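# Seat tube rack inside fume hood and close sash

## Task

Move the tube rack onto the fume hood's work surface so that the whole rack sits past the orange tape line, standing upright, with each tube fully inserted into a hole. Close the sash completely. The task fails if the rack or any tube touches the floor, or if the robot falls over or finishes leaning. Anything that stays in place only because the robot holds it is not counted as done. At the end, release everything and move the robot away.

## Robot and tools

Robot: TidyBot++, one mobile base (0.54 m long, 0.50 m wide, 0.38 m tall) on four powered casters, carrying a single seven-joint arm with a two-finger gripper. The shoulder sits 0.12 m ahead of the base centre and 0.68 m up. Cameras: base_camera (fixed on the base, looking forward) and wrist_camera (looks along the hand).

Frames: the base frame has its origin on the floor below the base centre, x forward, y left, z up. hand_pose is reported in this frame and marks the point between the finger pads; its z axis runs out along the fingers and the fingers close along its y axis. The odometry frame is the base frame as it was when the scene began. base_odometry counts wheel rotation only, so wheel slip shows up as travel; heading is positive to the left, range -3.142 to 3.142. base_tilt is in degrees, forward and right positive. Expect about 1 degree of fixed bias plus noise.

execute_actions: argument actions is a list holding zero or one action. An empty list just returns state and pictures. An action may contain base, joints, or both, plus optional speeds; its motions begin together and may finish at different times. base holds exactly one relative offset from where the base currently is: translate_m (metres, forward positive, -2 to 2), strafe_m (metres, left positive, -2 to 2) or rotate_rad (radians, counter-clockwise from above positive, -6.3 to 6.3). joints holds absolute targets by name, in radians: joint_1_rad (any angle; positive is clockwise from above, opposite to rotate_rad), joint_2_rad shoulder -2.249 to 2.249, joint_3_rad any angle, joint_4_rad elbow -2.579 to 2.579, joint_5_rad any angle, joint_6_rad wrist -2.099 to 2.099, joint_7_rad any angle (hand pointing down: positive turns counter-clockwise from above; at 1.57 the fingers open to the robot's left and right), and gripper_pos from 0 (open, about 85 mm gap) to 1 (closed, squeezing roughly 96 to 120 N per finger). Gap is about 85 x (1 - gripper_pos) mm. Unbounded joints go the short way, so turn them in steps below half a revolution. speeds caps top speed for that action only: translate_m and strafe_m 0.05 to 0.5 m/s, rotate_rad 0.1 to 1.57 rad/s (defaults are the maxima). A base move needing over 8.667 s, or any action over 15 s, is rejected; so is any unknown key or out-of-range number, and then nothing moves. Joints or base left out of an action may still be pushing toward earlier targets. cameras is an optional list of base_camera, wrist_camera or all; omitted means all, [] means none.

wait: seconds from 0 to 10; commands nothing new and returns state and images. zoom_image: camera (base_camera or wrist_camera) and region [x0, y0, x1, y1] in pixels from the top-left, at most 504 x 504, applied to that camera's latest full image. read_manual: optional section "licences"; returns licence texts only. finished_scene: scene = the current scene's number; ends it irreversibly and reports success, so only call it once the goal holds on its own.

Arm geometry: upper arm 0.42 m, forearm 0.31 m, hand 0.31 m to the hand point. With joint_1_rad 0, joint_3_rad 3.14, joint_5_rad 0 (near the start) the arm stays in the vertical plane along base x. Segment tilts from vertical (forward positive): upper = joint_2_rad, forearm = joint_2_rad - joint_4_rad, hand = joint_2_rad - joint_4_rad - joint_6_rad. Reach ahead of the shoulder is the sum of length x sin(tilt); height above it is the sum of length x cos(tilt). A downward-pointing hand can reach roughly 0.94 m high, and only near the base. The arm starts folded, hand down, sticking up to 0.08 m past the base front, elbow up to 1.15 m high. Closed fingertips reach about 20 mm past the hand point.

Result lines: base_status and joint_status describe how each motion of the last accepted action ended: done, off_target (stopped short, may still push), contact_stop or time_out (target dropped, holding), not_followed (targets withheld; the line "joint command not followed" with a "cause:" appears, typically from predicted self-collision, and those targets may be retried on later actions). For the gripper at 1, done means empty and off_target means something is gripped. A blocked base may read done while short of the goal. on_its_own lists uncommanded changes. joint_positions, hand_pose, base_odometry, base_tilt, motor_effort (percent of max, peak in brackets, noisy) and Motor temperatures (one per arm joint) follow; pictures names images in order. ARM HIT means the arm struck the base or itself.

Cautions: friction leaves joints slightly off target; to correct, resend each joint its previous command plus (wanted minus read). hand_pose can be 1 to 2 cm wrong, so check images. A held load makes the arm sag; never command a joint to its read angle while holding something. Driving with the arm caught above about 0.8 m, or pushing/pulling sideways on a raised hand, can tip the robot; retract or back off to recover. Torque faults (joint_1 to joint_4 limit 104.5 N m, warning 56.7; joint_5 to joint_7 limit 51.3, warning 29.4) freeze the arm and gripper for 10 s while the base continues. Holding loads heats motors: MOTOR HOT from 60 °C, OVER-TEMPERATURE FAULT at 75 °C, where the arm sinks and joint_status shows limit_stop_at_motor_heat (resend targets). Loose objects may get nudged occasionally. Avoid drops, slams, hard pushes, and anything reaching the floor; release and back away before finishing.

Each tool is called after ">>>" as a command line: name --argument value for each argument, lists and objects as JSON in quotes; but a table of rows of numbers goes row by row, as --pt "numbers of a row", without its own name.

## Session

>>> execute_actions --actions '[]'

Scene clock: 0.00 s.
Motor temperatures (°C, as the motors report them): [29 30 28 29 33 40 45]
base_odometry: x=+0.000 y=+0.000 heading=+0.000 (m, m, rad; odometry frame)
base_tilt: forward=+0.6 right=-0.1 (deg)
base_status: not commanded
joint_positions: joint_1_rad=+0.029 joint_2_rad=-0.351 joint_3_rad=+3.129 joint_4_rad=-2.541 joint_5_rad=-0.031 joint_6_rad=-0.855 joint_7_rad=+1.527 gripper_pos=+0.000
joint_status: not commanded
motor_effort: joint_1_rad=-1 joint_2_rad=-1 joint_3_rad=+0 joint_4_rad=+14 joint_5_rad=-1 joint_6_rad=+1 joint_7_rad=+1 (%)
hand_pose: x=+0.2602 y=+0.0057 z=+0.5846 quat_wxyz=(-0.011, +0.998, -0.040, +0.048) (m; base frame)
pictures: base_camera, wrist_camera
Images, in order (width x height): base_camera 644x364, wrist_camera 644x476.

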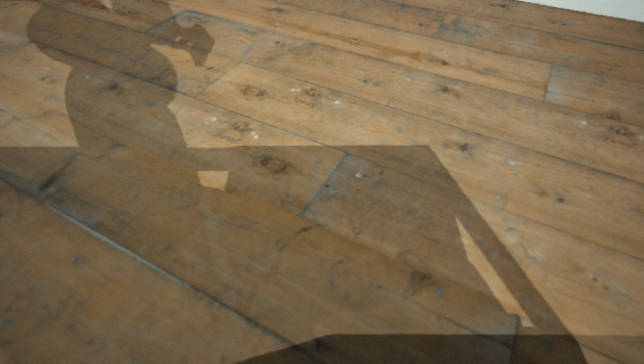

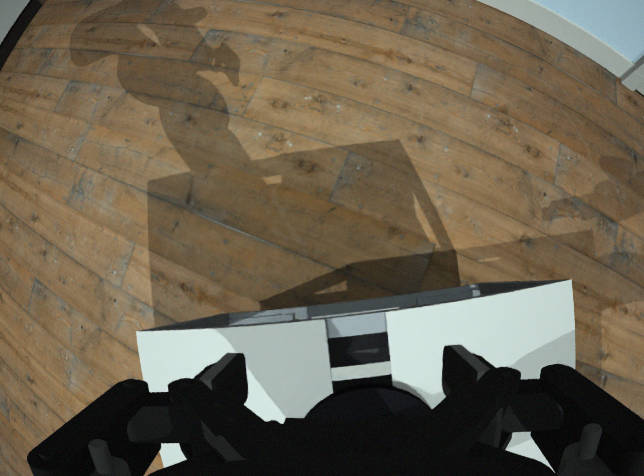

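>>> execute_actions --actions '[{"joints": {"joint_1_rad": -0.6, "joint_3_rad": 3.162, "joint_5_rad": 0.035, "joint_6_rad": 0.5, "joint_7_rad": 1.605}}]' --cameras '["wrist_camera"]'

Scene clock: 2.10 s.
Motor temperatures (°C, as the motors report them): [29 30 28 29 33 40 45]
base_odometry: x=+0.000 y=+0.000 heading=+0.000 (m, m, rad; odometry frame)
base_tilt: forward=+0.5 right=+0.0 (deg)
base_status: not commanded
joint_positions: joint_1_rad=-0.579 joint_2_rad=-0.351 joint_3_rad=+3.134 joint_4_rad=-2.541 joint_5_rad=-0.008 joint_6_rad=+0.468 joint_7_rad=+1.565 gripper_pos=+0.000
joint_status: all done
motor_effort: joint_1_rad=+0(0) joint_2_rad=-6(6) joint_3_rad=+0(0) joint_4_rad=+19(19) joint_5_rad=+0(0) joint_6_rad=+8(7) joint_7_rad=+1(1) (%)
hand_pose: x=+0.4675 y=+0.2323 z=+0.8474 quat_wxyz=(-0.190, +0.728, +0.214, +0.623) (m; base frame)
pictures: wrist_camera
Images, in order (width x height): wrist_camera 644x476.

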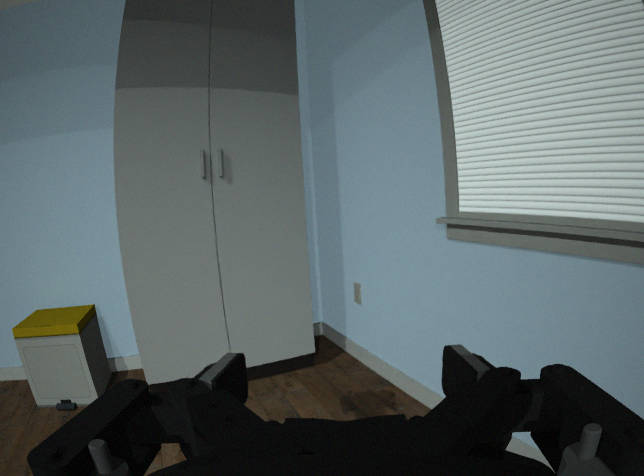

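>>> execute_actions --actions '[{"joints": {"joint_1_rad": -2.3}}]' --cameras '["wrist_camera"]'

Scene clock: 5.10 s.
Motor temperatures (°C, as the motors report them): [29 30 28 29 33 40 45]
base_odometry: x=+0.000 y=+0.000 heading=+0.000 (m, m, rad; odometry frame)
base_tilt: forward=+0.6 right=+0.0 (deg)
base_status: not commanded
joint_positions: joint_1_rad=-2.279 joint_2_rad=-0.351 joint_3_rad=+3.137 joint_4_rad=-2.541 joint_5_rad=-0.008 joint_6_rad=+0.468 joint_7_rad=+1.565 gripper_pos=+0.000
joint_status: all done
motor_effort: joint_1_rad=+0(0) joint_2_rad=-6(6) joint_3_rad=+0(1) joint_4_rad=+19(19) joint_5_rad=+0(0) joint_6_rad=+8(8) joint_7_rad=+1(1) (%)
hand_pose: x=-0.1554 y=+0.3165 z=+0.8474 quat_wxyz=(-0.593, +0.320, +0.688, +0.269) (m; base frame)
pictures: wrist_camera
Images, in order (width x height): wrist_camera 644x476.

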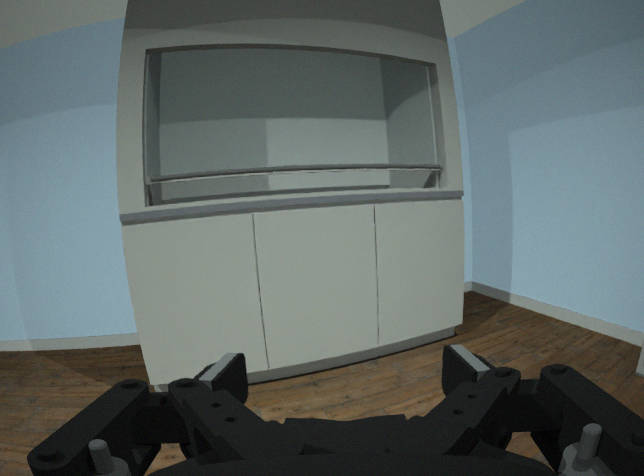

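>>> execute_actions --actions '[{"joints": {"joint_1_rad": -3.95}}]' --cameras '["wrist_camera"]'

Scene clock: 8.07 s.
Motor temperatures (°C, as the motors report them): [29 30 28 29 33 40 45]
base_odometry: x=+0.000 y=+0.000 heading=+0.000 (m, m, rad; odometry frame)
base_tilt: forward=+0.5 right=+0.0 (deg)
base_status: not commanded
joint_positions: joint_1_rad=-3.929 joint_2_rad=-0.351 joint_3_rad=+3.138 joint_4_rad=-2.541 joint_5_rad=-0.008 joint_6_rad=+0.468 joint_7_rad=+1.565 gripper_pos=+0.000
joint_status: all done
motor_effort: joint_1_rad=-1(0) joint_2_rad=-6(6) joint_3_rad=+0(1) joint_4_rad=+19(19) joint_5_rad=+0(0) joint_6_rad=+8(8) joint_7_rad=+1(1) (%)
hand_pose: x=-0.1751 y=-0.2983 z=+0.8474 quat_wxyz=(-0.600, -0.287, +0.702, -0.253) (m; base frame)
pictures: wrist_camera
Images, in order (width x height): wrist_camera 644x476.

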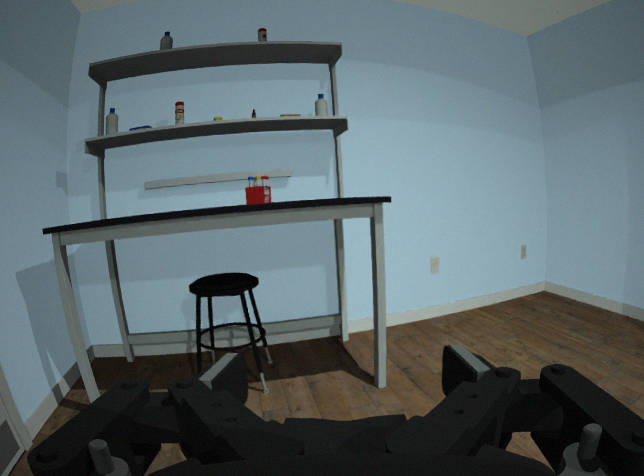

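>>> zoom_image --camera "wrist_camera" --region '[200, 155, 320, 235]'

Region (200, 155, 320, 235) of wrist_camera's 644x476 image, scaled by 4.200.

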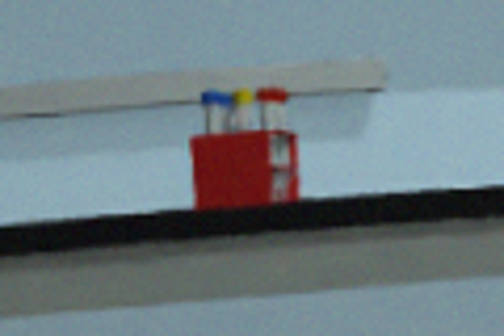

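>>> zoom_image --camera "wrist_camera" --region '[190, 330, 310, 410]'

>>> zoom_image --camera "wrist_camera" --region '[360, 325, 500, 410]'

Region (190, 330, 310, 410) of wrist_camera's 644x476 image, scaled by 4.200.

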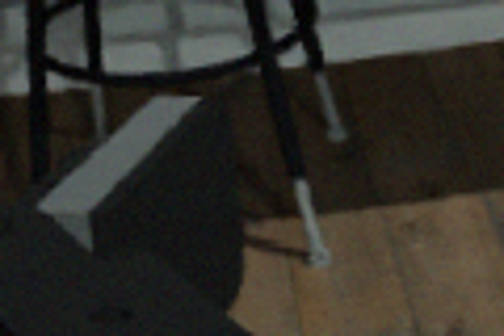

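Region (360, 325, 500, 410) of wrist_camera's 644x476 image, scaled by 3.600; it fills the top 306 rows of this view, and the rest is white.

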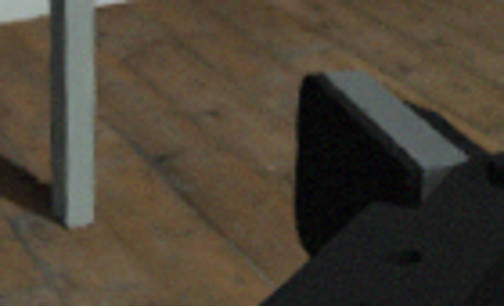

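>>> execute_actions --actions '[{"base": {"rotate_rad": 2.46}, "joints": {"joint_1_rad": -6.304, "joint_2_rad": -0.285, "joint_4_rad": -2.224, "joint_5_rad": 0.043, "joint_6_rad": 0.367, "gripper_pos": 1.0}}]'

Scene clock: 15.20 s.
Motor temperatures (°C, as the motors report them): [29 30 28 29 33 40 45]
base_odometry: x=+0.000 y=+0.000 heading=+2.459 (m, m, rad; odometry frame)
base_tilt: forward=+0.6 right=+0.0 (deg)
base_status: done
joint_positions: joint_1_rad=-6.284 joint_2_rad=-0.306 joint_3_rad=+3.140 joint_4_rad=-2.242 joint_5_rad=+0.001 joint_6_rad=+0.405 joint_7_rad=+1.565 gripper_pos=+0.999
joint_status: all done
motor_effort: joint_1_rad=-1(1) joint_2_rad=-9(9) joint_3_rad=+0(2) joint_4_rad=+21(20) joint_5_rad=+0(0) joint_6_rad=+8(8) joint_7_rad=+1(1) (%)
hand_pose: x=+0.5968 y=+0.0025 z=+0.9837 quat_wxyz=(+0.002, -0.692, +0.001, -0.721) (m; base frame)
pictures: base_camera, wrist_camera
Images, in order (width x height): base_camera 644x364, wrist_camera 644x476.

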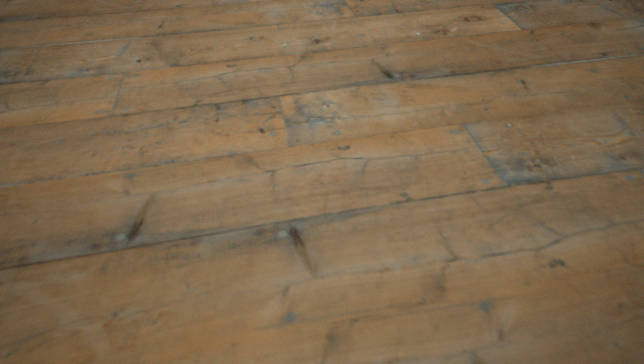

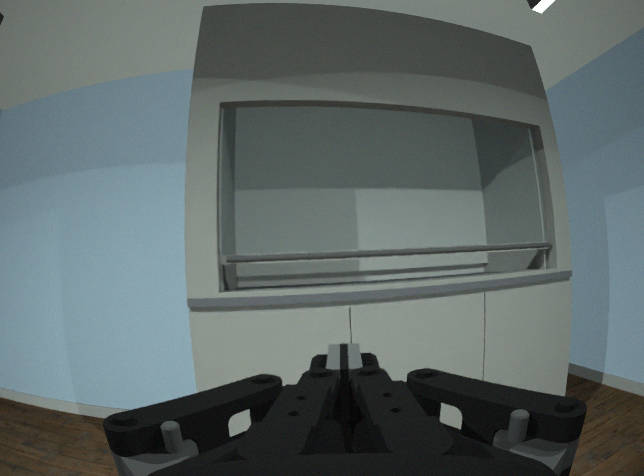

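>>> zoom_image --camera "wrist_camera" --region '[280, 225, 420, 325]'

Region (280, 225, 420, 325) of wrist_camera's 644x476 image, scaled by 3.600; it fills the top 360 rows of this view, and the rest is white.

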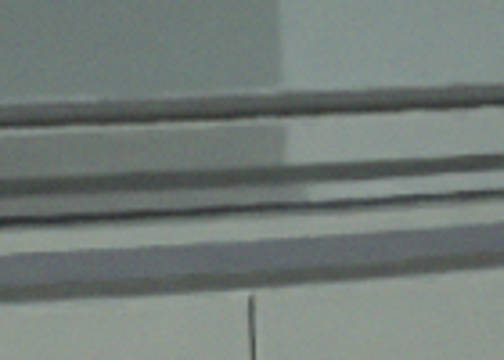

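>>> execute_actions --actions '[{"base": {"translate_m": 1.1}, "joints": {"joint_2_rad": -0.34, "joint_4_rad": -2.125, "joint_6_rad": 0.217}}]'

Scene clock: 19.30 s.
Motor temperatures (°C, as the motors report them): [29 30 28 29 33 40 45]
base_odometry: x=-0.855 y=+0.692 heading=+2.460 (m, m, rad; odometry frame)
base_tilt: forward=+0.6 right=-0.1 (deg)
base_status: done
joint_positions: joint_1_rad=-6.284 joint_2_rad=-0.337 joint_3_rad=+3.140 joint_4_rad=-2.136 joint_5_rad=+0.001 joint_6_rad=+0.252 joint_7_rad=+1.565 gripper_pos=+0.999
joint_status: all done
motor_effort: joint_1_rad=+0(1) joint_2_rad=-8(11) joint_3_rad=+0(0) joint_4_rad=+21(22) joint_5_rad=+0(0) joint_6_rad=+8(8) joint_7_rad=+1(1) (%)
hand_pose: x=+0.5974 y=+0.0026 z=+1.0151 quat_wxyz=(+0.002, -0.699, +0.001, -0.715) (m; base frame)
pictures: base_camera, wrist_camera
Images, in order (width x height): base_camera 644x364, wrist_camera 644x476.

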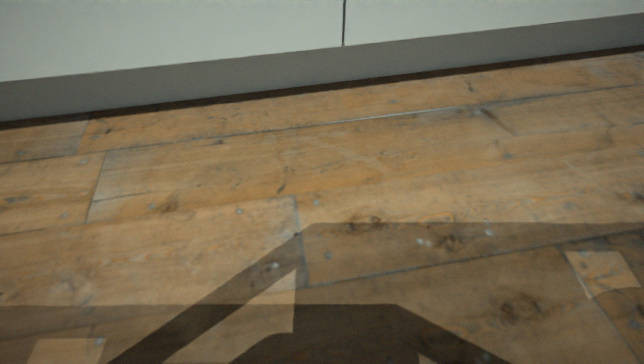

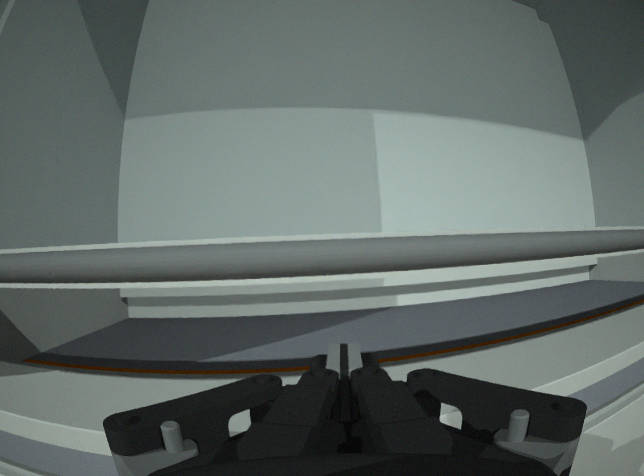

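>>> zoom_image --camera "wrist_camera" --region '[270, 215, 430, 375]'

Region (270, 215, 430, 375) of wrist_camera's 644x476 image, scaled by 3.150.

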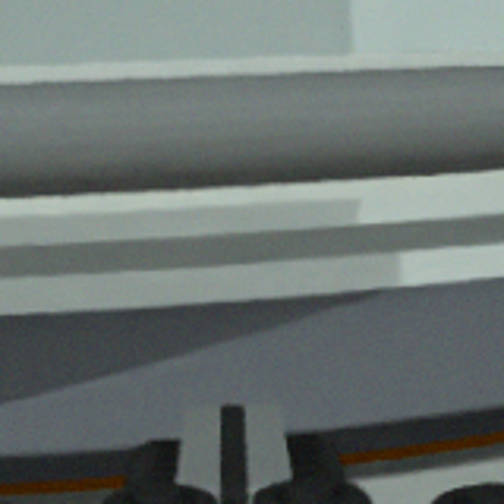

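>>> execute_actions --actions '[{"base": {"translate_m": 0.135}, "joints": {"joint_4_rad": -2.108}, "speeds": {"translate_m": 0.25}}]' --cameras '["wrist_camera"]'

Scene clock: 21.00 s.
Motor temperatures (°C, as the motors report them): [29 30 28 29 33 40 45]
base_odometry: x=-0.960 y=+0.778 heading=+2.461 (m, m, rad; odometry frame)
base_tilt: forward=+0.5 right=+0.0 (deg)
base_status: done
joint_positions: joint_1_rad=-6.284 joint_2_rad=-0.335 joint_3_rad=+3.140 joint_4_rad=-2.121 joint_5_rad=+0.001 joint_6_rad=+0.252 joint_7_rad=+1.565 gripper_pos=+0.999
joint_status: all done
motor_effort: joint_1_rad=+0(1) joint_2_rad=-9(13) joint_3_rad=+0(0) joint_4_rad=+22(22) joint_5_rad=+0(0) joint_6_rad=+8(8) joint_7_rad=+1(1) (%)
hand_pose: x=+0.5990 y=+0.0026 z=+1.0233 quat_wxyz=(+0.002, -0.694, +0.001, -0.720) (m; base frame)
pictures: wrist_camera
Images, in order (width x height): wrist_camera 644x476.

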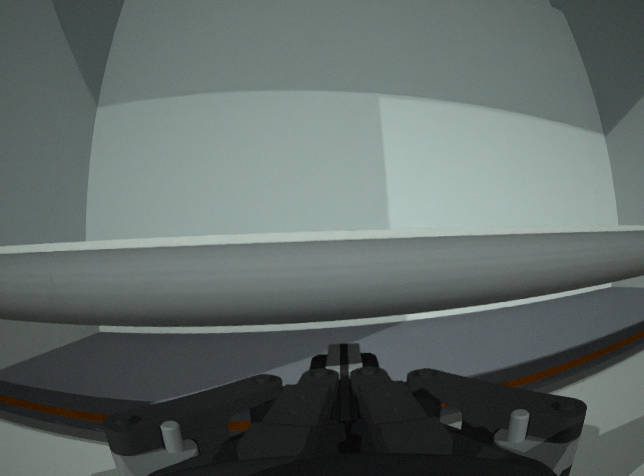

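>>> execute_actions --actions '[]'

Scene clock: 21.87 s.
Motor temperatures (°C, as the motors report them): [29 30 28 29 33 40 45]
base_odometry: x=-0.960 y=+0.778 heading=+2.461 (m, m, rad; odometry frame)
base_tilt: forward=+0.5 right=+0.0 (deg)
base_status: done
joint_positions: joint_1_rad=-6.284 joint_2_rad=-0.335 joint_3_rad=+3.140 joint_4_rad=-2.121 joint_5_rad=+0.001 joint_6_rad=+0.252 joint_7_rad=+1.565 gripper_pos=+0.999
joint_status: all done
motor_effort: joint_1_rad=-1(1) joint_2_rad=-9(13) joint_3_rad=+0(0) joint_4_rad=+21(22) joint_5_rad=-1(0) joint_6_rad=+8(8) joint_7_rad=+1(1) (%)
hand_pose: x=+0.5990 y=+0.0026 z=+1.0233 quat_wxyz=(+0.002, -0.694, +0.001, -0.720) (m; base frame)
pictures: base_camera, wrist_camera
Images, in order (width x height): base_camera 644x364, wrist_camera 644x476.

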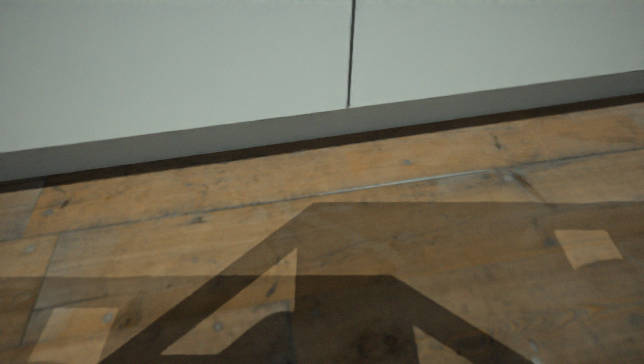

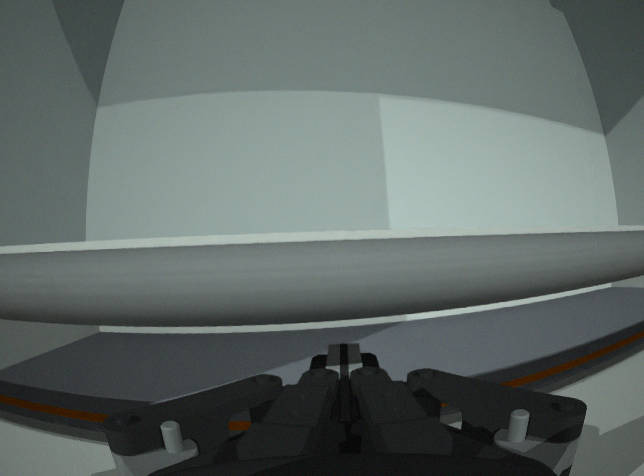

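>>> execute_actions --actions '[{"joints": {"joint_2_rad": -0.36, "joint_4_rad": -1.96, "joint_6_rad": 0.15}}]' --cameras '["wrist_camera"]'

Scene clock: 23.30 s.
Motor temperatures (°C, as the motors report them): [29 30 28 29 33 40 45]
base_odometry: x=-0.960 y=+0.778 heading=+2.461 (m, m, rad; odometry frame)
base_tilt: forward=+0.6 right=-0.1 (deg)
base_status: not commanded
joint_positions: joint_1_rad=-6.284 joint_2_rad=-0.335 joint_3_rad=+3.140 joint_4_rad=-2.039 joint_5_rad=+0.001 joint_6_rad=+0.130 joint_7_rad=+1.566 gripper_pos=+0.999
joint_status: joint_4_rad off_target (ended at -2.039, target -1.960); the others done
motor_effort: joint_1_rad=-1(1) joint_2_rad=-16(16) joint_3_rad=+0(0) joint_4_rad=+33(34) joint_5_rad=-1(0) joint_6_rad=+17(17) joint_7_rad=+1(1) (%)
hand_pose: x=+0.6036 y=+0.0025 z=+1.0362 quat_wxyz=(+0.002, -0.708, +0.000, -0.706) (m; base frame)
pictures: wrist_camera
Images, in order (width x height): wrist_camera 644x476.

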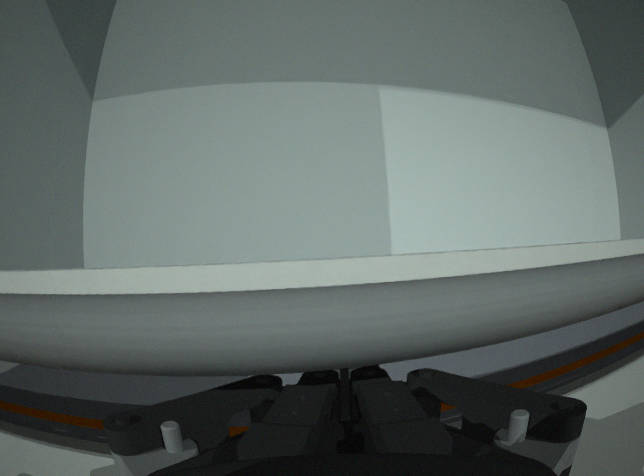

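>>> execute_actions --actions '[{"joints": {"joint_2_rad": -0.455, "joint_4_rad": -1.66, "joint_6_rad": 0.05}}]' --cameras '["wrist_camera"]'

Scene clock: 25.70 s.
Motor temperatures (°C, as the motors report them): [29 30 28 29 33 40 45]
base_odometry: x=-0.960 y=+0.777 heading=+2.461 (m, m, rad; odometry frame)
base_tilt: forward=+0.6 right=-0.1 (deg)
base_status: not commanded
joint_positions: joint_1_rad=-6.284 joint_2_rad=-0.365 joint_3_rad=+3.141 joint_4_rad=-1.747 joint_5_rad=+0.010 joint_6_rad=-0.057 joint_7_rad=+1.578 gripper_pos=+0.999
joint_status: joint_2_rad off_target (ended at -0.365, target -0.455); joint_4_rad off_target (ended at -1.747, target -1.660); joint_6_rad off_target (ended at -0.057, target +0.050)
motor_effort: joint_1_rad=-1(2) joint_2_rad=-24(35) joint_3_rad=+0(1) joint_4_rad=+37(59) joint_5_rad=+0(2) joint_6_rad=+20(34) joint_7_rad=+1(1) (%)
hand_pose: x=+0.5863 y=+0.0021 z=+1.1745 quat_wxyz=(-0.006, -0.659, -0.006, -0.752) (m; base frame)
pictures: wrist_camera
Images, in order (width x height): wrist_camera 644x476.

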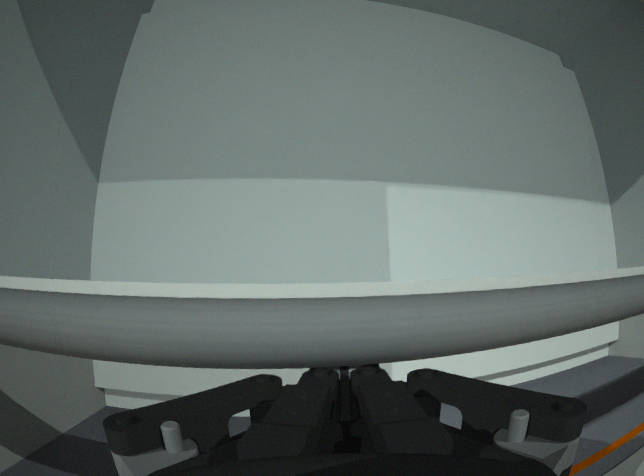

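>>> execute_actions --actions '[{"joints": {"joint_2_rad": -0.385, "joint_4_rad": -1.29, "joint_6_rad": -0.25}}]' --cameras '["wrist_camera"]'

Scene clock: 28.07 s.
Motor temperatures (°C, as the motors report them): [29 30 28 30 33 40 45]
base_odometry: x=-0.960 y=+0.777 heading=+2.461 (m, m, rad; odometry frame)
base_tilt: forward=+0.5 right=+0.0 (deg)
base_status: not commanded
joint_positions: joint_1_rad=-6.286 joint_2_rad=-0.298 joint_3_rad=+3.141 joint_4_rad=-1.364 joint_5_rad=+0.010 joint_6_rad=-0.348 joint_7_rad=+1.578 gripper_pos=+0.999
joint_status: joint_2_rad off_target (ended at -0.298, target -0.385); joint_4_rad off_target (ended at -1.364, target -1.290); joint_6_rad off_target (ended at -0.348, target -0.250)
motor_effort: joint_1_rad=+0(0) joint_2_rad=-24(30) joint_3_rad=+0(2) joint_4_rad=+32(54) joint_5_rad=+1(1) joint_6_rad=+17(36) joint_7_rad=+1(0) (%)
hand_pose: x=+0.5782 y=+0.0018 z=+1.2843 quat_wxyz=(-0.006, -0.650, -0.005, -0.760) (m; base frame)
pictures: wrist_camera
Images, in order (width x height): wrist_camera 644x476.

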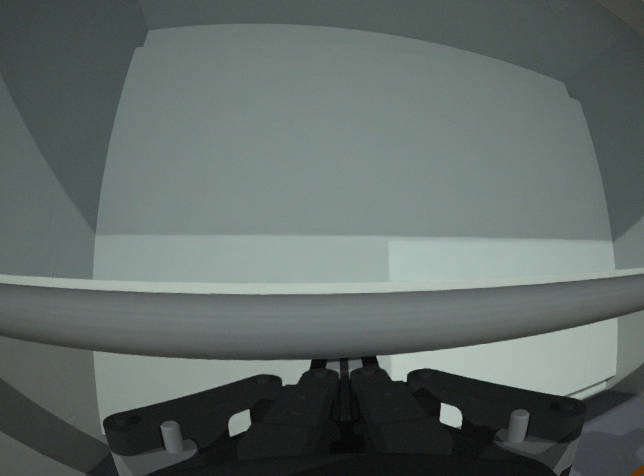

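>>> execute_actions --actions '[{"base": {"translate_m": -1.75}, "joints": {"joint_2_rad": -0.385, "joint_4_rad": -1.76, "joint_5_rad": -0.04, "joint_6_rad": -0.41, "joint_7_rad": 1.528}}]'

Scene clock: 34.67 s.
Motor temperatures (°C, as the motors report them): [29 30 28 30 33 40 45]
base_odometry: x=+0.401 y=-0.324 heading=+2.461 (m, m, rad; odometry frame)
base_tilt: forward=+0.6 right=+0.0 (deg)
base_status: done
joint_positions: joint_1_rad=-6.286 joint_2_rad=-0.381 joint_3_rad=+3.142 joint_4_rad=-1.753 joint_5_rad=+0.003 joint_6_rad=-0.377 joint_7_rad=+1.567 gripper_pos=+0.999
joint_status: all done
motor_effort: joint_1_rad=+0(2) joint_2_rad=-9(28) joint_3_rad=+0(4) joint_4_rad=+22(33) joint_5_rad=+0(1) joint_6_rad=+8(18) joint_7_rad=+1(2) (%)
hand_pose: x=+0.5771 y=+0.0018 z=+1.0793 quat_wxyz=(+0.000, -0.767, +0.000, -0.641) (m; base frame)
pictures: base_camera, wrist_camera
Images, in order (width x height): base_camera 644x364, wrist_camera 644x476.

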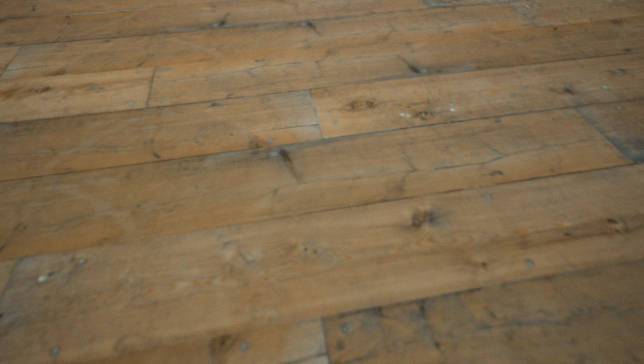

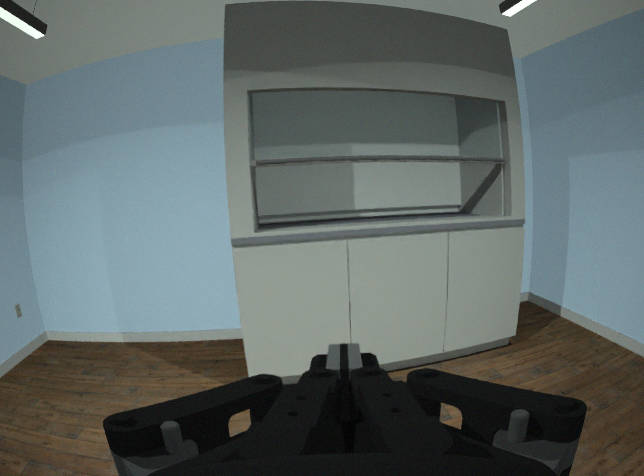

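>>> execute_actions --actions '[{"base": {"rotate_rad": 1.45}, "joints": {"gripper_pos": 0.0}}]'

Scene clock: 36.93 s.
Motor temperatures (°C, as the motors report them): [29 30 28 30 33 40 45]
base_odometry: x=+0.401 y=-0.324 heading=-2.373 (m, m, rad; odometry frame)
base_tilt: forward=+0.6 right=+0.0 (deg)
base_status: done
joint_positions: joint_1_rad=-6.291 joint_2_rad=-0.381 joint_3_rad=+3.145 joint_4_rad=-1.753 joint_5_rad=+0.002 joint_6_rad=-0.377 joint_7_rad=+1.567 gripper_pos=+0.000
joint_status: all done
motor_effort: joint_1_rad=+0(1) joint_2_rad=-7(9) joint_3_rad=+0(2) joint_4_rad=+21(22) joint_5_rad=+0(0) joint_6_rad=+8(8) joint_7_rad=+1(1) (%)
hand_pose: x=+0.5771 y=+0.0025 z=+1.0793 quat_wxyz=(+0.002, -0.767, +0.000, -0.641) (m; base frame)
pictures: base_camera, wrist_camera
Images, in order (width x height): base_camera 644x364, wrist_camera 644x476.

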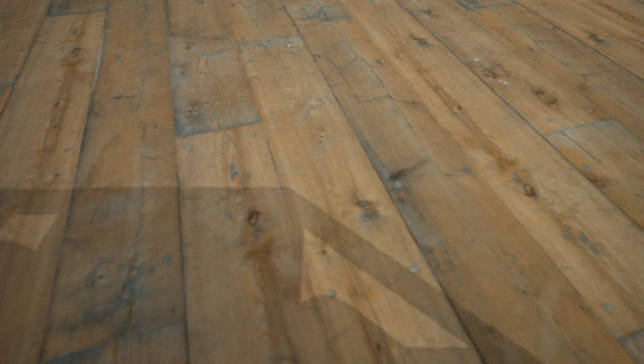

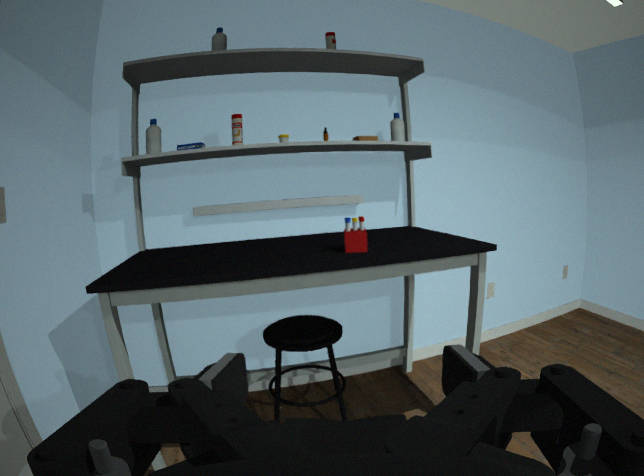

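>>> zoom_image --camera "wrist_camera" --region '[316, 200, 396, 270]'

Region (316, 200, 396, 270) of wrist_camera's 644x476 image, scaled by 6.300; it fills the top 441 rows of this view, and the rest is white.

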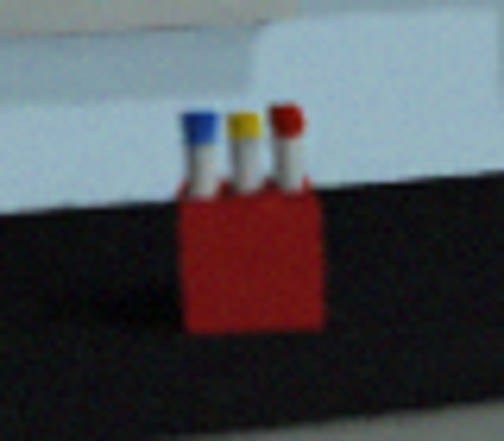

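>>> execute_actions --actions '[{"base": {"translate_m": 0.75}}]'

Scene clock: 40.57 s.
Motor temperatures (°C, as the motors report them): [29 30 28 30 33 40 45]
base_odometry: x=-0.138 y=-0.846 heading=-2.372 (m, m, rad; odometry frame)
base_tilt: forward=+0.6 right=+0.0 (deg)
base_status: done
joint_positions: joint_1_rad=-6.291 joint_2_rad=-0.382 joint_3_rad=+3.145 joint_4_rad=-1.753 joint_5_rad=+0.002 joint_6_rad=-0.378 joint_7_rad=+1.567 gripper_pos=+0.000
joint_status: not commanded
motor_effort: joint_1_rad=+1(1) joint_2_rad=-8(11) joint_3_rad=+0(0) joint_4_rad=+21(22) joint_5_rad=+1(0) joint_6_rad=+8(8) joint_7_rad=+1(1) (%)
hand_pose: x=+0.5765 y=+0.0025 z=+1.0798 quat_wxyz=(+0.002, -0.767, +0.000, -0.642) (m; base frame)
pictures: base_camera, wrist_camera
Images, in order (width x height): base_camera 644x364, wrist_camera 644x476.

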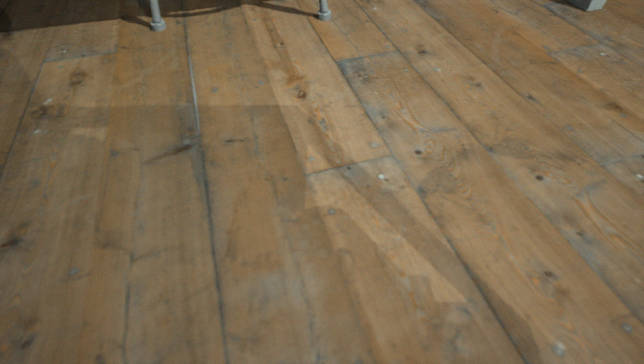

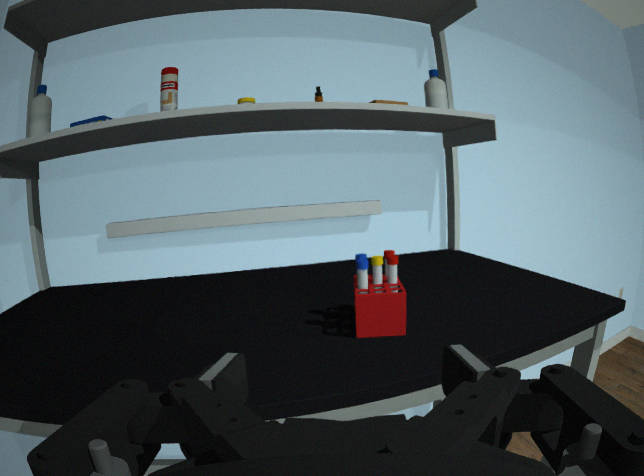

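>>> zoom_image --camera "wrist_camera" --region '[330, 240, 430, 350]'

Region (330, 240, 430, 350) of wrist_camera's 644x476 image, scaled by 4.582; it fills the left 458 columns of this view, and the rest is white.

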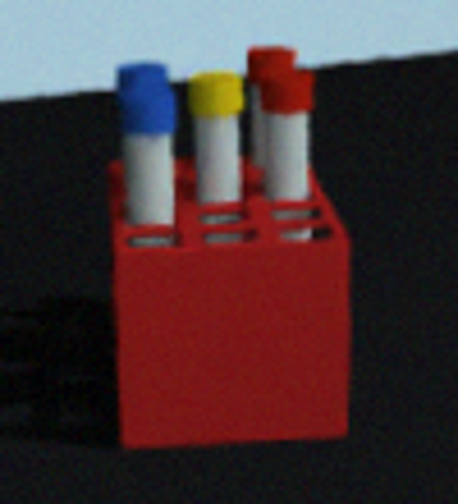

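>>> execute_actions --actions '[{"base": {"strafe_m": -0.04}, "joints": {"joint_1_rad": -6.237, "joint_2_rad": -0.05, "joint_4_rad": -1.711, "joint_6_rad": -0.202}}]'

Scene clock: 44.67 s.
Motor temperatures (°C, as the motors report them): [29 30 28 30 33 40 45]
base_odometry: x=-0.166 y=-0.817 heading=-2.372 (m, m, rad; odometry frame)
base_tilt: forward=+0.5 right=+0.0 (deg)
base_status: done
joint_positions: joint_1_rad=-6.260 joint_2_rad=-0.050 joint_3_rad=+3.148 joint_4_rad=-1.728 joint_5_rad=+0.002 joint_6_rad=-0.240 joint_7_rad=+1.567 gripper_pos=+0.000
joint_status: all done
motor_effort: joint_1_rad=-1(0) joint_2_rad=-20(23) joint_3_rad=+0(2) joint_4_rad=+21(24) joint_5_rad=+1(1) joint_6_rad=+7(8) joint_7_rad=+1(1) (%)
hand_pose: x=+0.7032 y=-0.0164 z=+0.9627 quat_wxyz=(-0.008, -0.818, +0.013, -0.574) (m; base frame)
pictures: base_camera, wrist_camera
Images, in order (width x height): base_camera 644x364, wrist_camera 644x476.

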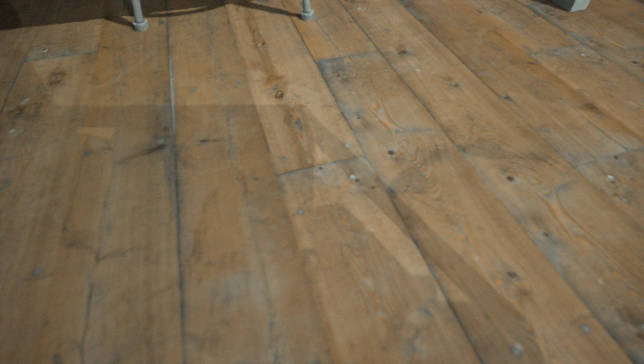

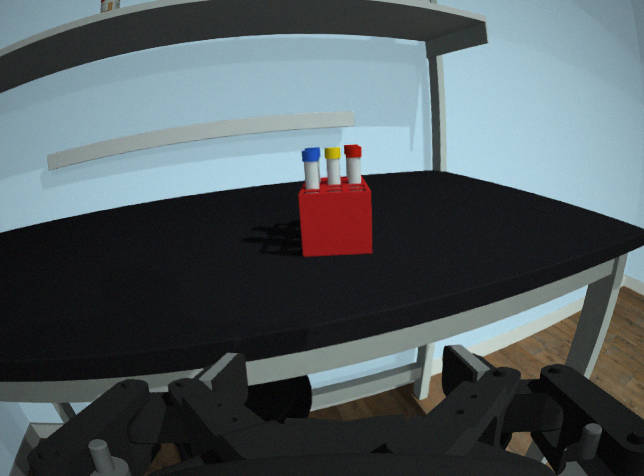

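>>> zoom_image --camera "wrist_camera" --region '[280, 135, 400, 265]'

Region (280, 135, 400, 265) of wrist_camera's 644x476 image, scaled by 3.877; it fills the left 465 columns of this view, and the rest is white.

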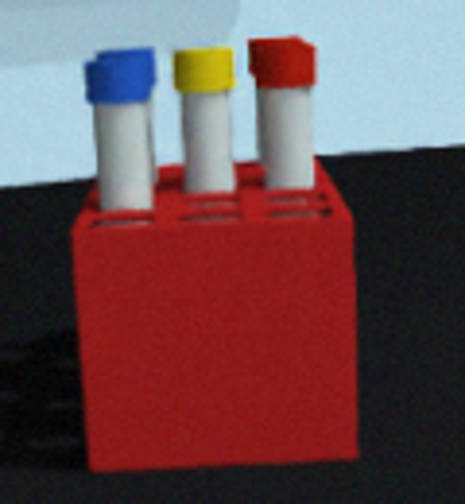

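>>> execute_actions --actions '[{"base": {"translate_m": 0.225}, "joints": {"joint_1_rad": -6.229}}]' --cameras '["wrist_camera"]'

Scene clock: 47.57 s.
Motor temperatures (°C, as the motors report them): [29 30 28 30 33 40 45]
base_odometry: x=-0.328 y=-0.974 heading=-2.372 (m, m, rad; odometry frame)
base_tilt: forward=+0.6 right=-0.1 (deg)
base_status: done
joint_positions: joint_1_rad=-6.251 joint_2_rad=-0.046 joint_3_rad=+3.148 joint_4_rad=-1.725 joint_5_rad=+0.002 joint_6_rad=-0.237 joint_7_rad=+1.567 gripper_pos=+0.000
joint_status: all done
motor_effort: joint_1_rad=+0(1) joint_2_rad=-21(24) joint_3_rad=+0(1) joint_4_rad=+22(22) joint_5_rad=+0(0) joint_6_rad=+7(8) joint_7_rad=+1(1) (%)
hand_pose: x=+0.7049 y=-0.0217 z=+0.9629 quat_wxyz=(-0.011, -0.818, +0.017, -0.575) (m; base frame)
pictures: wrist_camera
Images, in order (width x height): wrist_camera 644x476.

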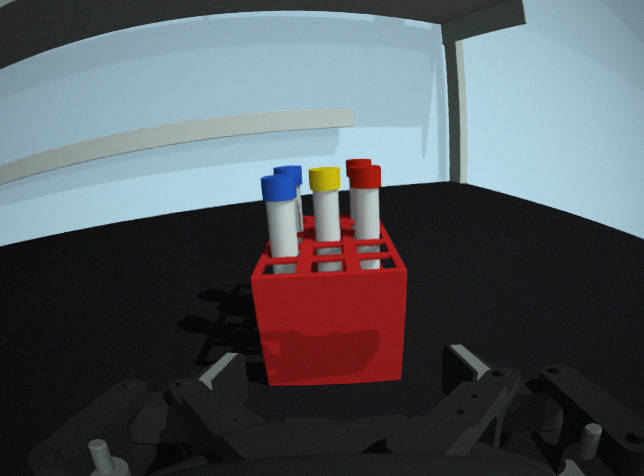

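>>> zoom_image --camera "wrist_camera" --region '[220, 200, 470, 400]'

Region (220, 200, 470, 400) of wrist_camera's 644x476 image, scaled by 2.016; it fills the top 403 rows of this view, and the rest is white.

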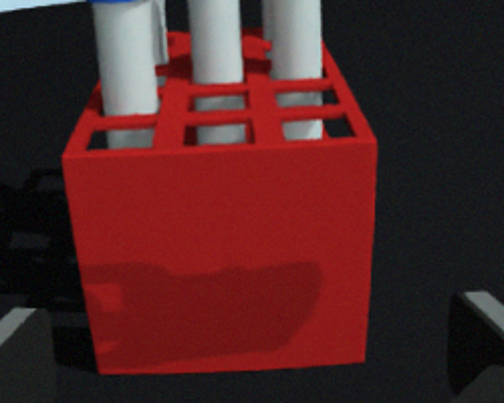

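>>> execute_actions --actions '[{"joints": {"joint_1_rad": -6.28, "joint_2_rad": -0.088}}]' --cameras '["wrist_camera"]'

Scene clock: 50.00 s.
Motor temperatures (°C, as the motors report them): [29 30 28 30 33 40 45]
base_odometry: x=-0.328 y=-0.974 heading=-2.372 (m, m, rad; odometry frame)
base_tilt: forward=+0.6 right=-0.1 (deg)
base_status: not commanded
joint_positions: joint_1_rad=-6.269 joint_2_rad=-0.074 joint_3_rad=+3.148 joint_4_rad=-1.724 joint_5_rad=+0.002 joint_6_rad=-0.237 joint_7_rad=+1.567 gripper_pos=+0.000
joint_status: all done
motor_effort: joint_1_rad=+1(2) joint_2_rad=-19(22) joint_3_rad=+0(1) joint_4_rad=+21(22) joint_5_rad=+0(0) joint_6_rad=+8(8) joint_7_rad=+1(1) (%)
hand_pose: x=+0.6971 y=-0.0109 z=+0.9800 quat_wxyz=(-0.006, -0.809, +0.009, -0.587) (m; base frame)
pictures: wrist_camera
Images, in order (width x height): wrist_camera 644x476.

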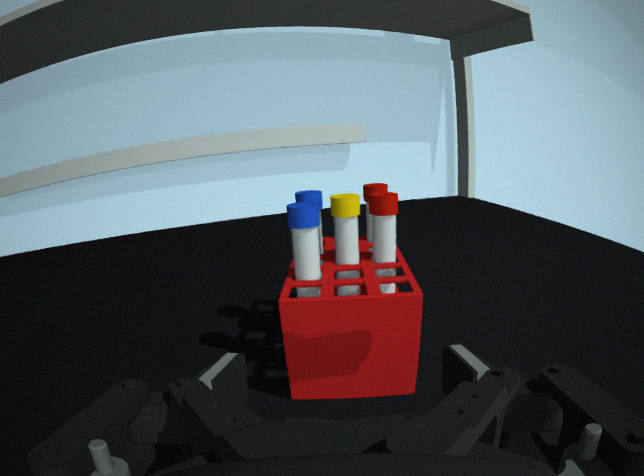

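>>> zoom_image --camera "wrist_camera" --region '[230, 220, 460, 410]'

Region (230, 220, 460, 410) of wrist_camera's 644x476 image, scaled by 2.191; it fills the top 416 rows of this view, and the rest is white.

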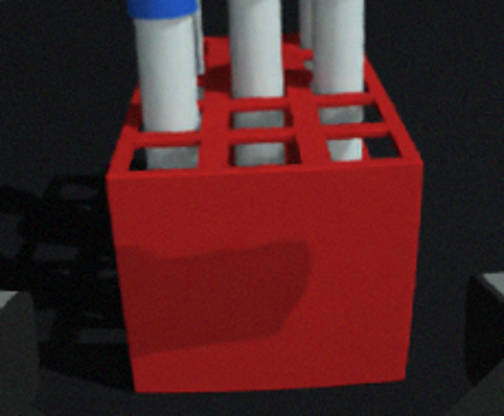

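>>> execute_actions --actions '[{"base": {"translate_m": 0.035}, "joints": {"joint_1_rad": -6.242, "joint_2_rad": -0.071}, "speeds": {"translate_m": 0.12}}]' --cameras '["wrist_camera"]'

Scene clock: 51.80 s.
Motor temperatures (°C, as the motors report them): [29 30 28 30 33 40 45]
base_odometry: x=-0.353 y=-0.998 heading=-2.372 (m, m, rad; odometry frame)
base_tilt: forward=+0.6 right=+0.0 (deg)
base_status: done
joint_positions: joint_1_rad=-6.254 joint_2_rad=-0.069 joint_3_rad=+3.148 joint_4_rad=-1.723 joint_5_rad=+0.002 joint_6_rad=-0.237 joint_7_rad=+1.567 gripper_pos=+0.000
joint_status: all done
motor_effort: joint_1_rad=+0(0) joint_2_rad=-19(21) joint_3_rad=+0(1) joint_4_rad=+21(22) joint_5_rad=+0(1) joint_6_rad=+7(8) joint_7_rad=+1(1) (%)
hand_pose: x=+0.6986 y=-0.0197 z=+0.9770 quat_wxyz=(-0.010, -0.811, +0.015, -0.585) (m; base frame)
pictures: wrist_camera
Images, in order (width x height): wrist_camera 644x476.

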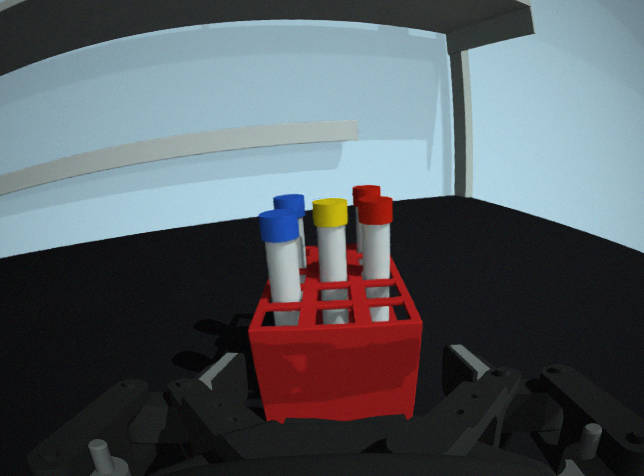

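>>> zoom_image --camera "wrist_camera" --region '[225, 240, 465, 430]'

Region (225, 240, 465, 430) of wrist_camera's 644x476 image, scaled by 2.100; it fills the top 399 rows of this view, and the rest is white.

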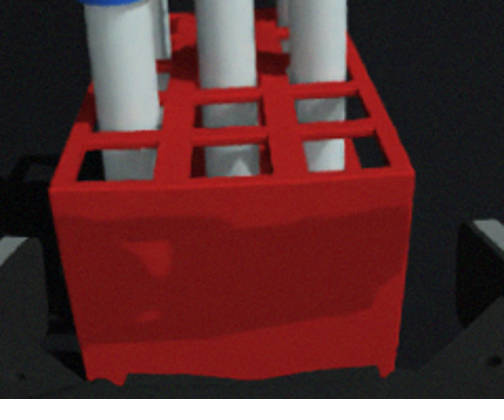

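>>> execute_actions --actions '[{"joints": {"joint_1_rad": -6.2765}}]' --cameras '["wrist_camera"]'

Scene clock: 53.03 s.
Motor temperatures (°C, as the motors report them): [29 30 28 30 33 40 45]
base_odometry: x=-0.353 y=-0.998 heading=-2.372 (m, m, rad; odometry frame)
base_tilt: forward=+0.6 right=+0.0 (deg)
base_status: not commanded
joint_positions: joint_1_rad=-6.266 joint_2_rad=-0.069 joint_3_rad=+3.148 joint_4_rad=-1.723 joint_5_rad=+0.002 joint_6_rad=-0.237 joint_7_rad=+1.567 gripper_pos=+0.000
joint_status: all done
motor_effort: joint_1_rad=+0(1) joint_2_rad=-19(20) joint_3_rad=+0(1) joint_4_rad=+22(21) joint_5_rad=+0(1) joint_6_rad=+7(7) joint_7_rad=+1(1) (%)
hand_pose: x=+0.6988 y=-0.0129 z=+0.9770 quat_wxyz=(-0.007, -0.811, +0.011, -0.585) (m; base frame)
pictures: wrist_camera
Images, in order (width x height): wrist_camera 644x476.

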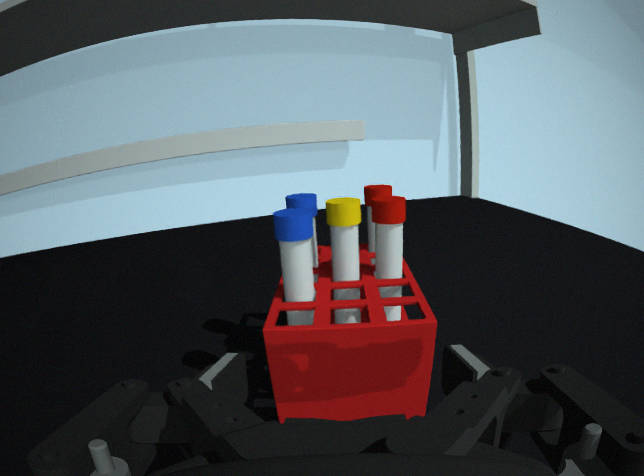

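>>> execute_actions --actions '[{"joints": {"joint_1_rad": -6.248}}]' --cameras '["wrist_camera"]'

Scene clock: 53.87 s.
Motor temperatures (°C, as the motors report them): [29 30 28 30 33 40 45]
base_odometry: x=-0.353 y=-0.998 heading=-2.372 (m, m, rad; odometry frame)
base_tilt: forward=+0.6 right=+0.0 (deg)
base_status: not commanded
joint_positions: joint_1_rad=-6.258 joint_2_rad=-0.069 joint_3_rad=+3.148 joint_4_rad=-1.723 joint_5_rad=+0.002 joint_6_rad=-0.237 joint_7_rad=+1.567 gripper_pos=+0.000
joint_status: all done
motor_effort: joint_1_rad=+0(1) joint_2_rad=-19(19) joint_3_rad=+0(1) joint_4_rad=+21(22) joint_5_rad=+0(1) joint_6_rad=+7(8) joint_7_rad=+1(1) (%)
hand_pose: x=+0.6987 y=-0.0175 z=+0.9770 quat_wxyz=(-0.009, -0.811, +0.014, -0.585) (m; base frame)
pictures: wrist_camera
Images, in order (width x height): wrist_camera 644x476.

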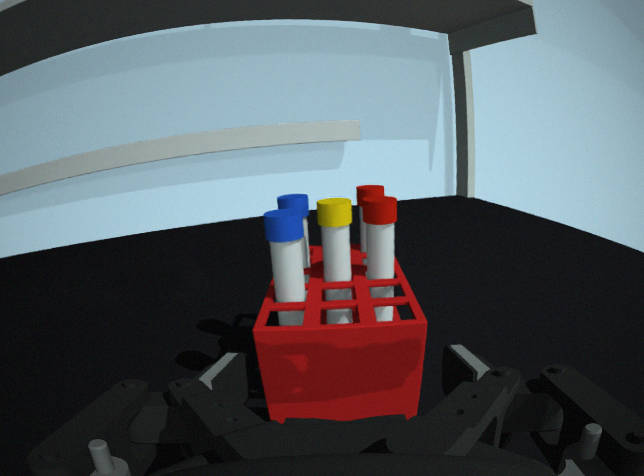

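>>> zoom_image --camera "wrist_camera" --region '[225, 290, 465, 400]'

Region (225, 290, 465, 400) of wrist_camera's 644x476 image, scaled by 2.100; it fills the top 231 rows of this view, and the rest is white.

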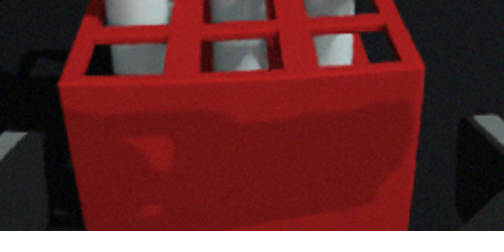

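>>> execute_actions --actions '[{"base": {"translate_m": 0.046}, "speeds": {"translate_m": 0.08}}]' --cameras '["wrist_camera"]'

Scene clock: 55.10 s.
Motor temperatures (°C, as the motors report them): [29 30 28 30 33 40 45]
base_odometry: x=-0.386 y=-1.031 heading=-2.373 (m, m, rad; odometry frame)
base_tilt: forward=+0.6 right=+0.0 (deg)
base_status: done
joint_positions: joint_1_rad=-6.258 joint_2_rad=-0.069 joint_3_rad=+3.148 joint_4_rad=-1.723 joint_5_rad=+0.002 joint_6_rad=-0.237 joint_7_rad=+1.567 gripper_pos=+0.000
joint_status: not commanded
motor_effort: joint_1_rad=+0(1) joint_2_rad=-20(22) joint_3_rad=+0(0) joint_4_rad=+21(22) joint_5_rad=+0(0) joint_6_rad=+7(8) joint_7_rad=+1(1) (%)
hand_pose: x=+0.6985 y=-0.0175 z=+0.9775 quat_wxyz=(-0.009, -0.811, +0.014, -0.585) (m; base frame)
pictures: wrist_camera
Images, in order (width x height): wrist_camera 644x476.

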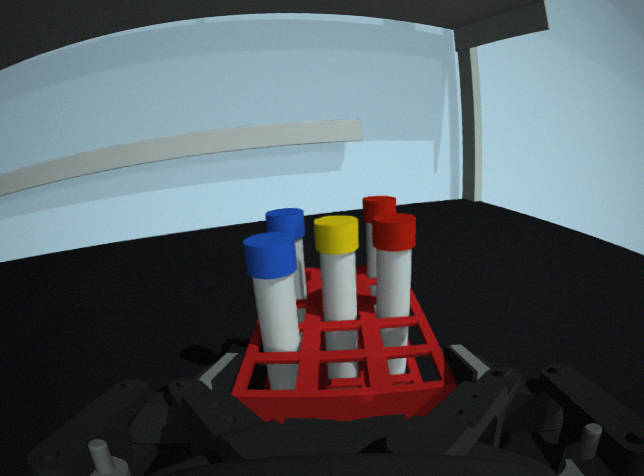

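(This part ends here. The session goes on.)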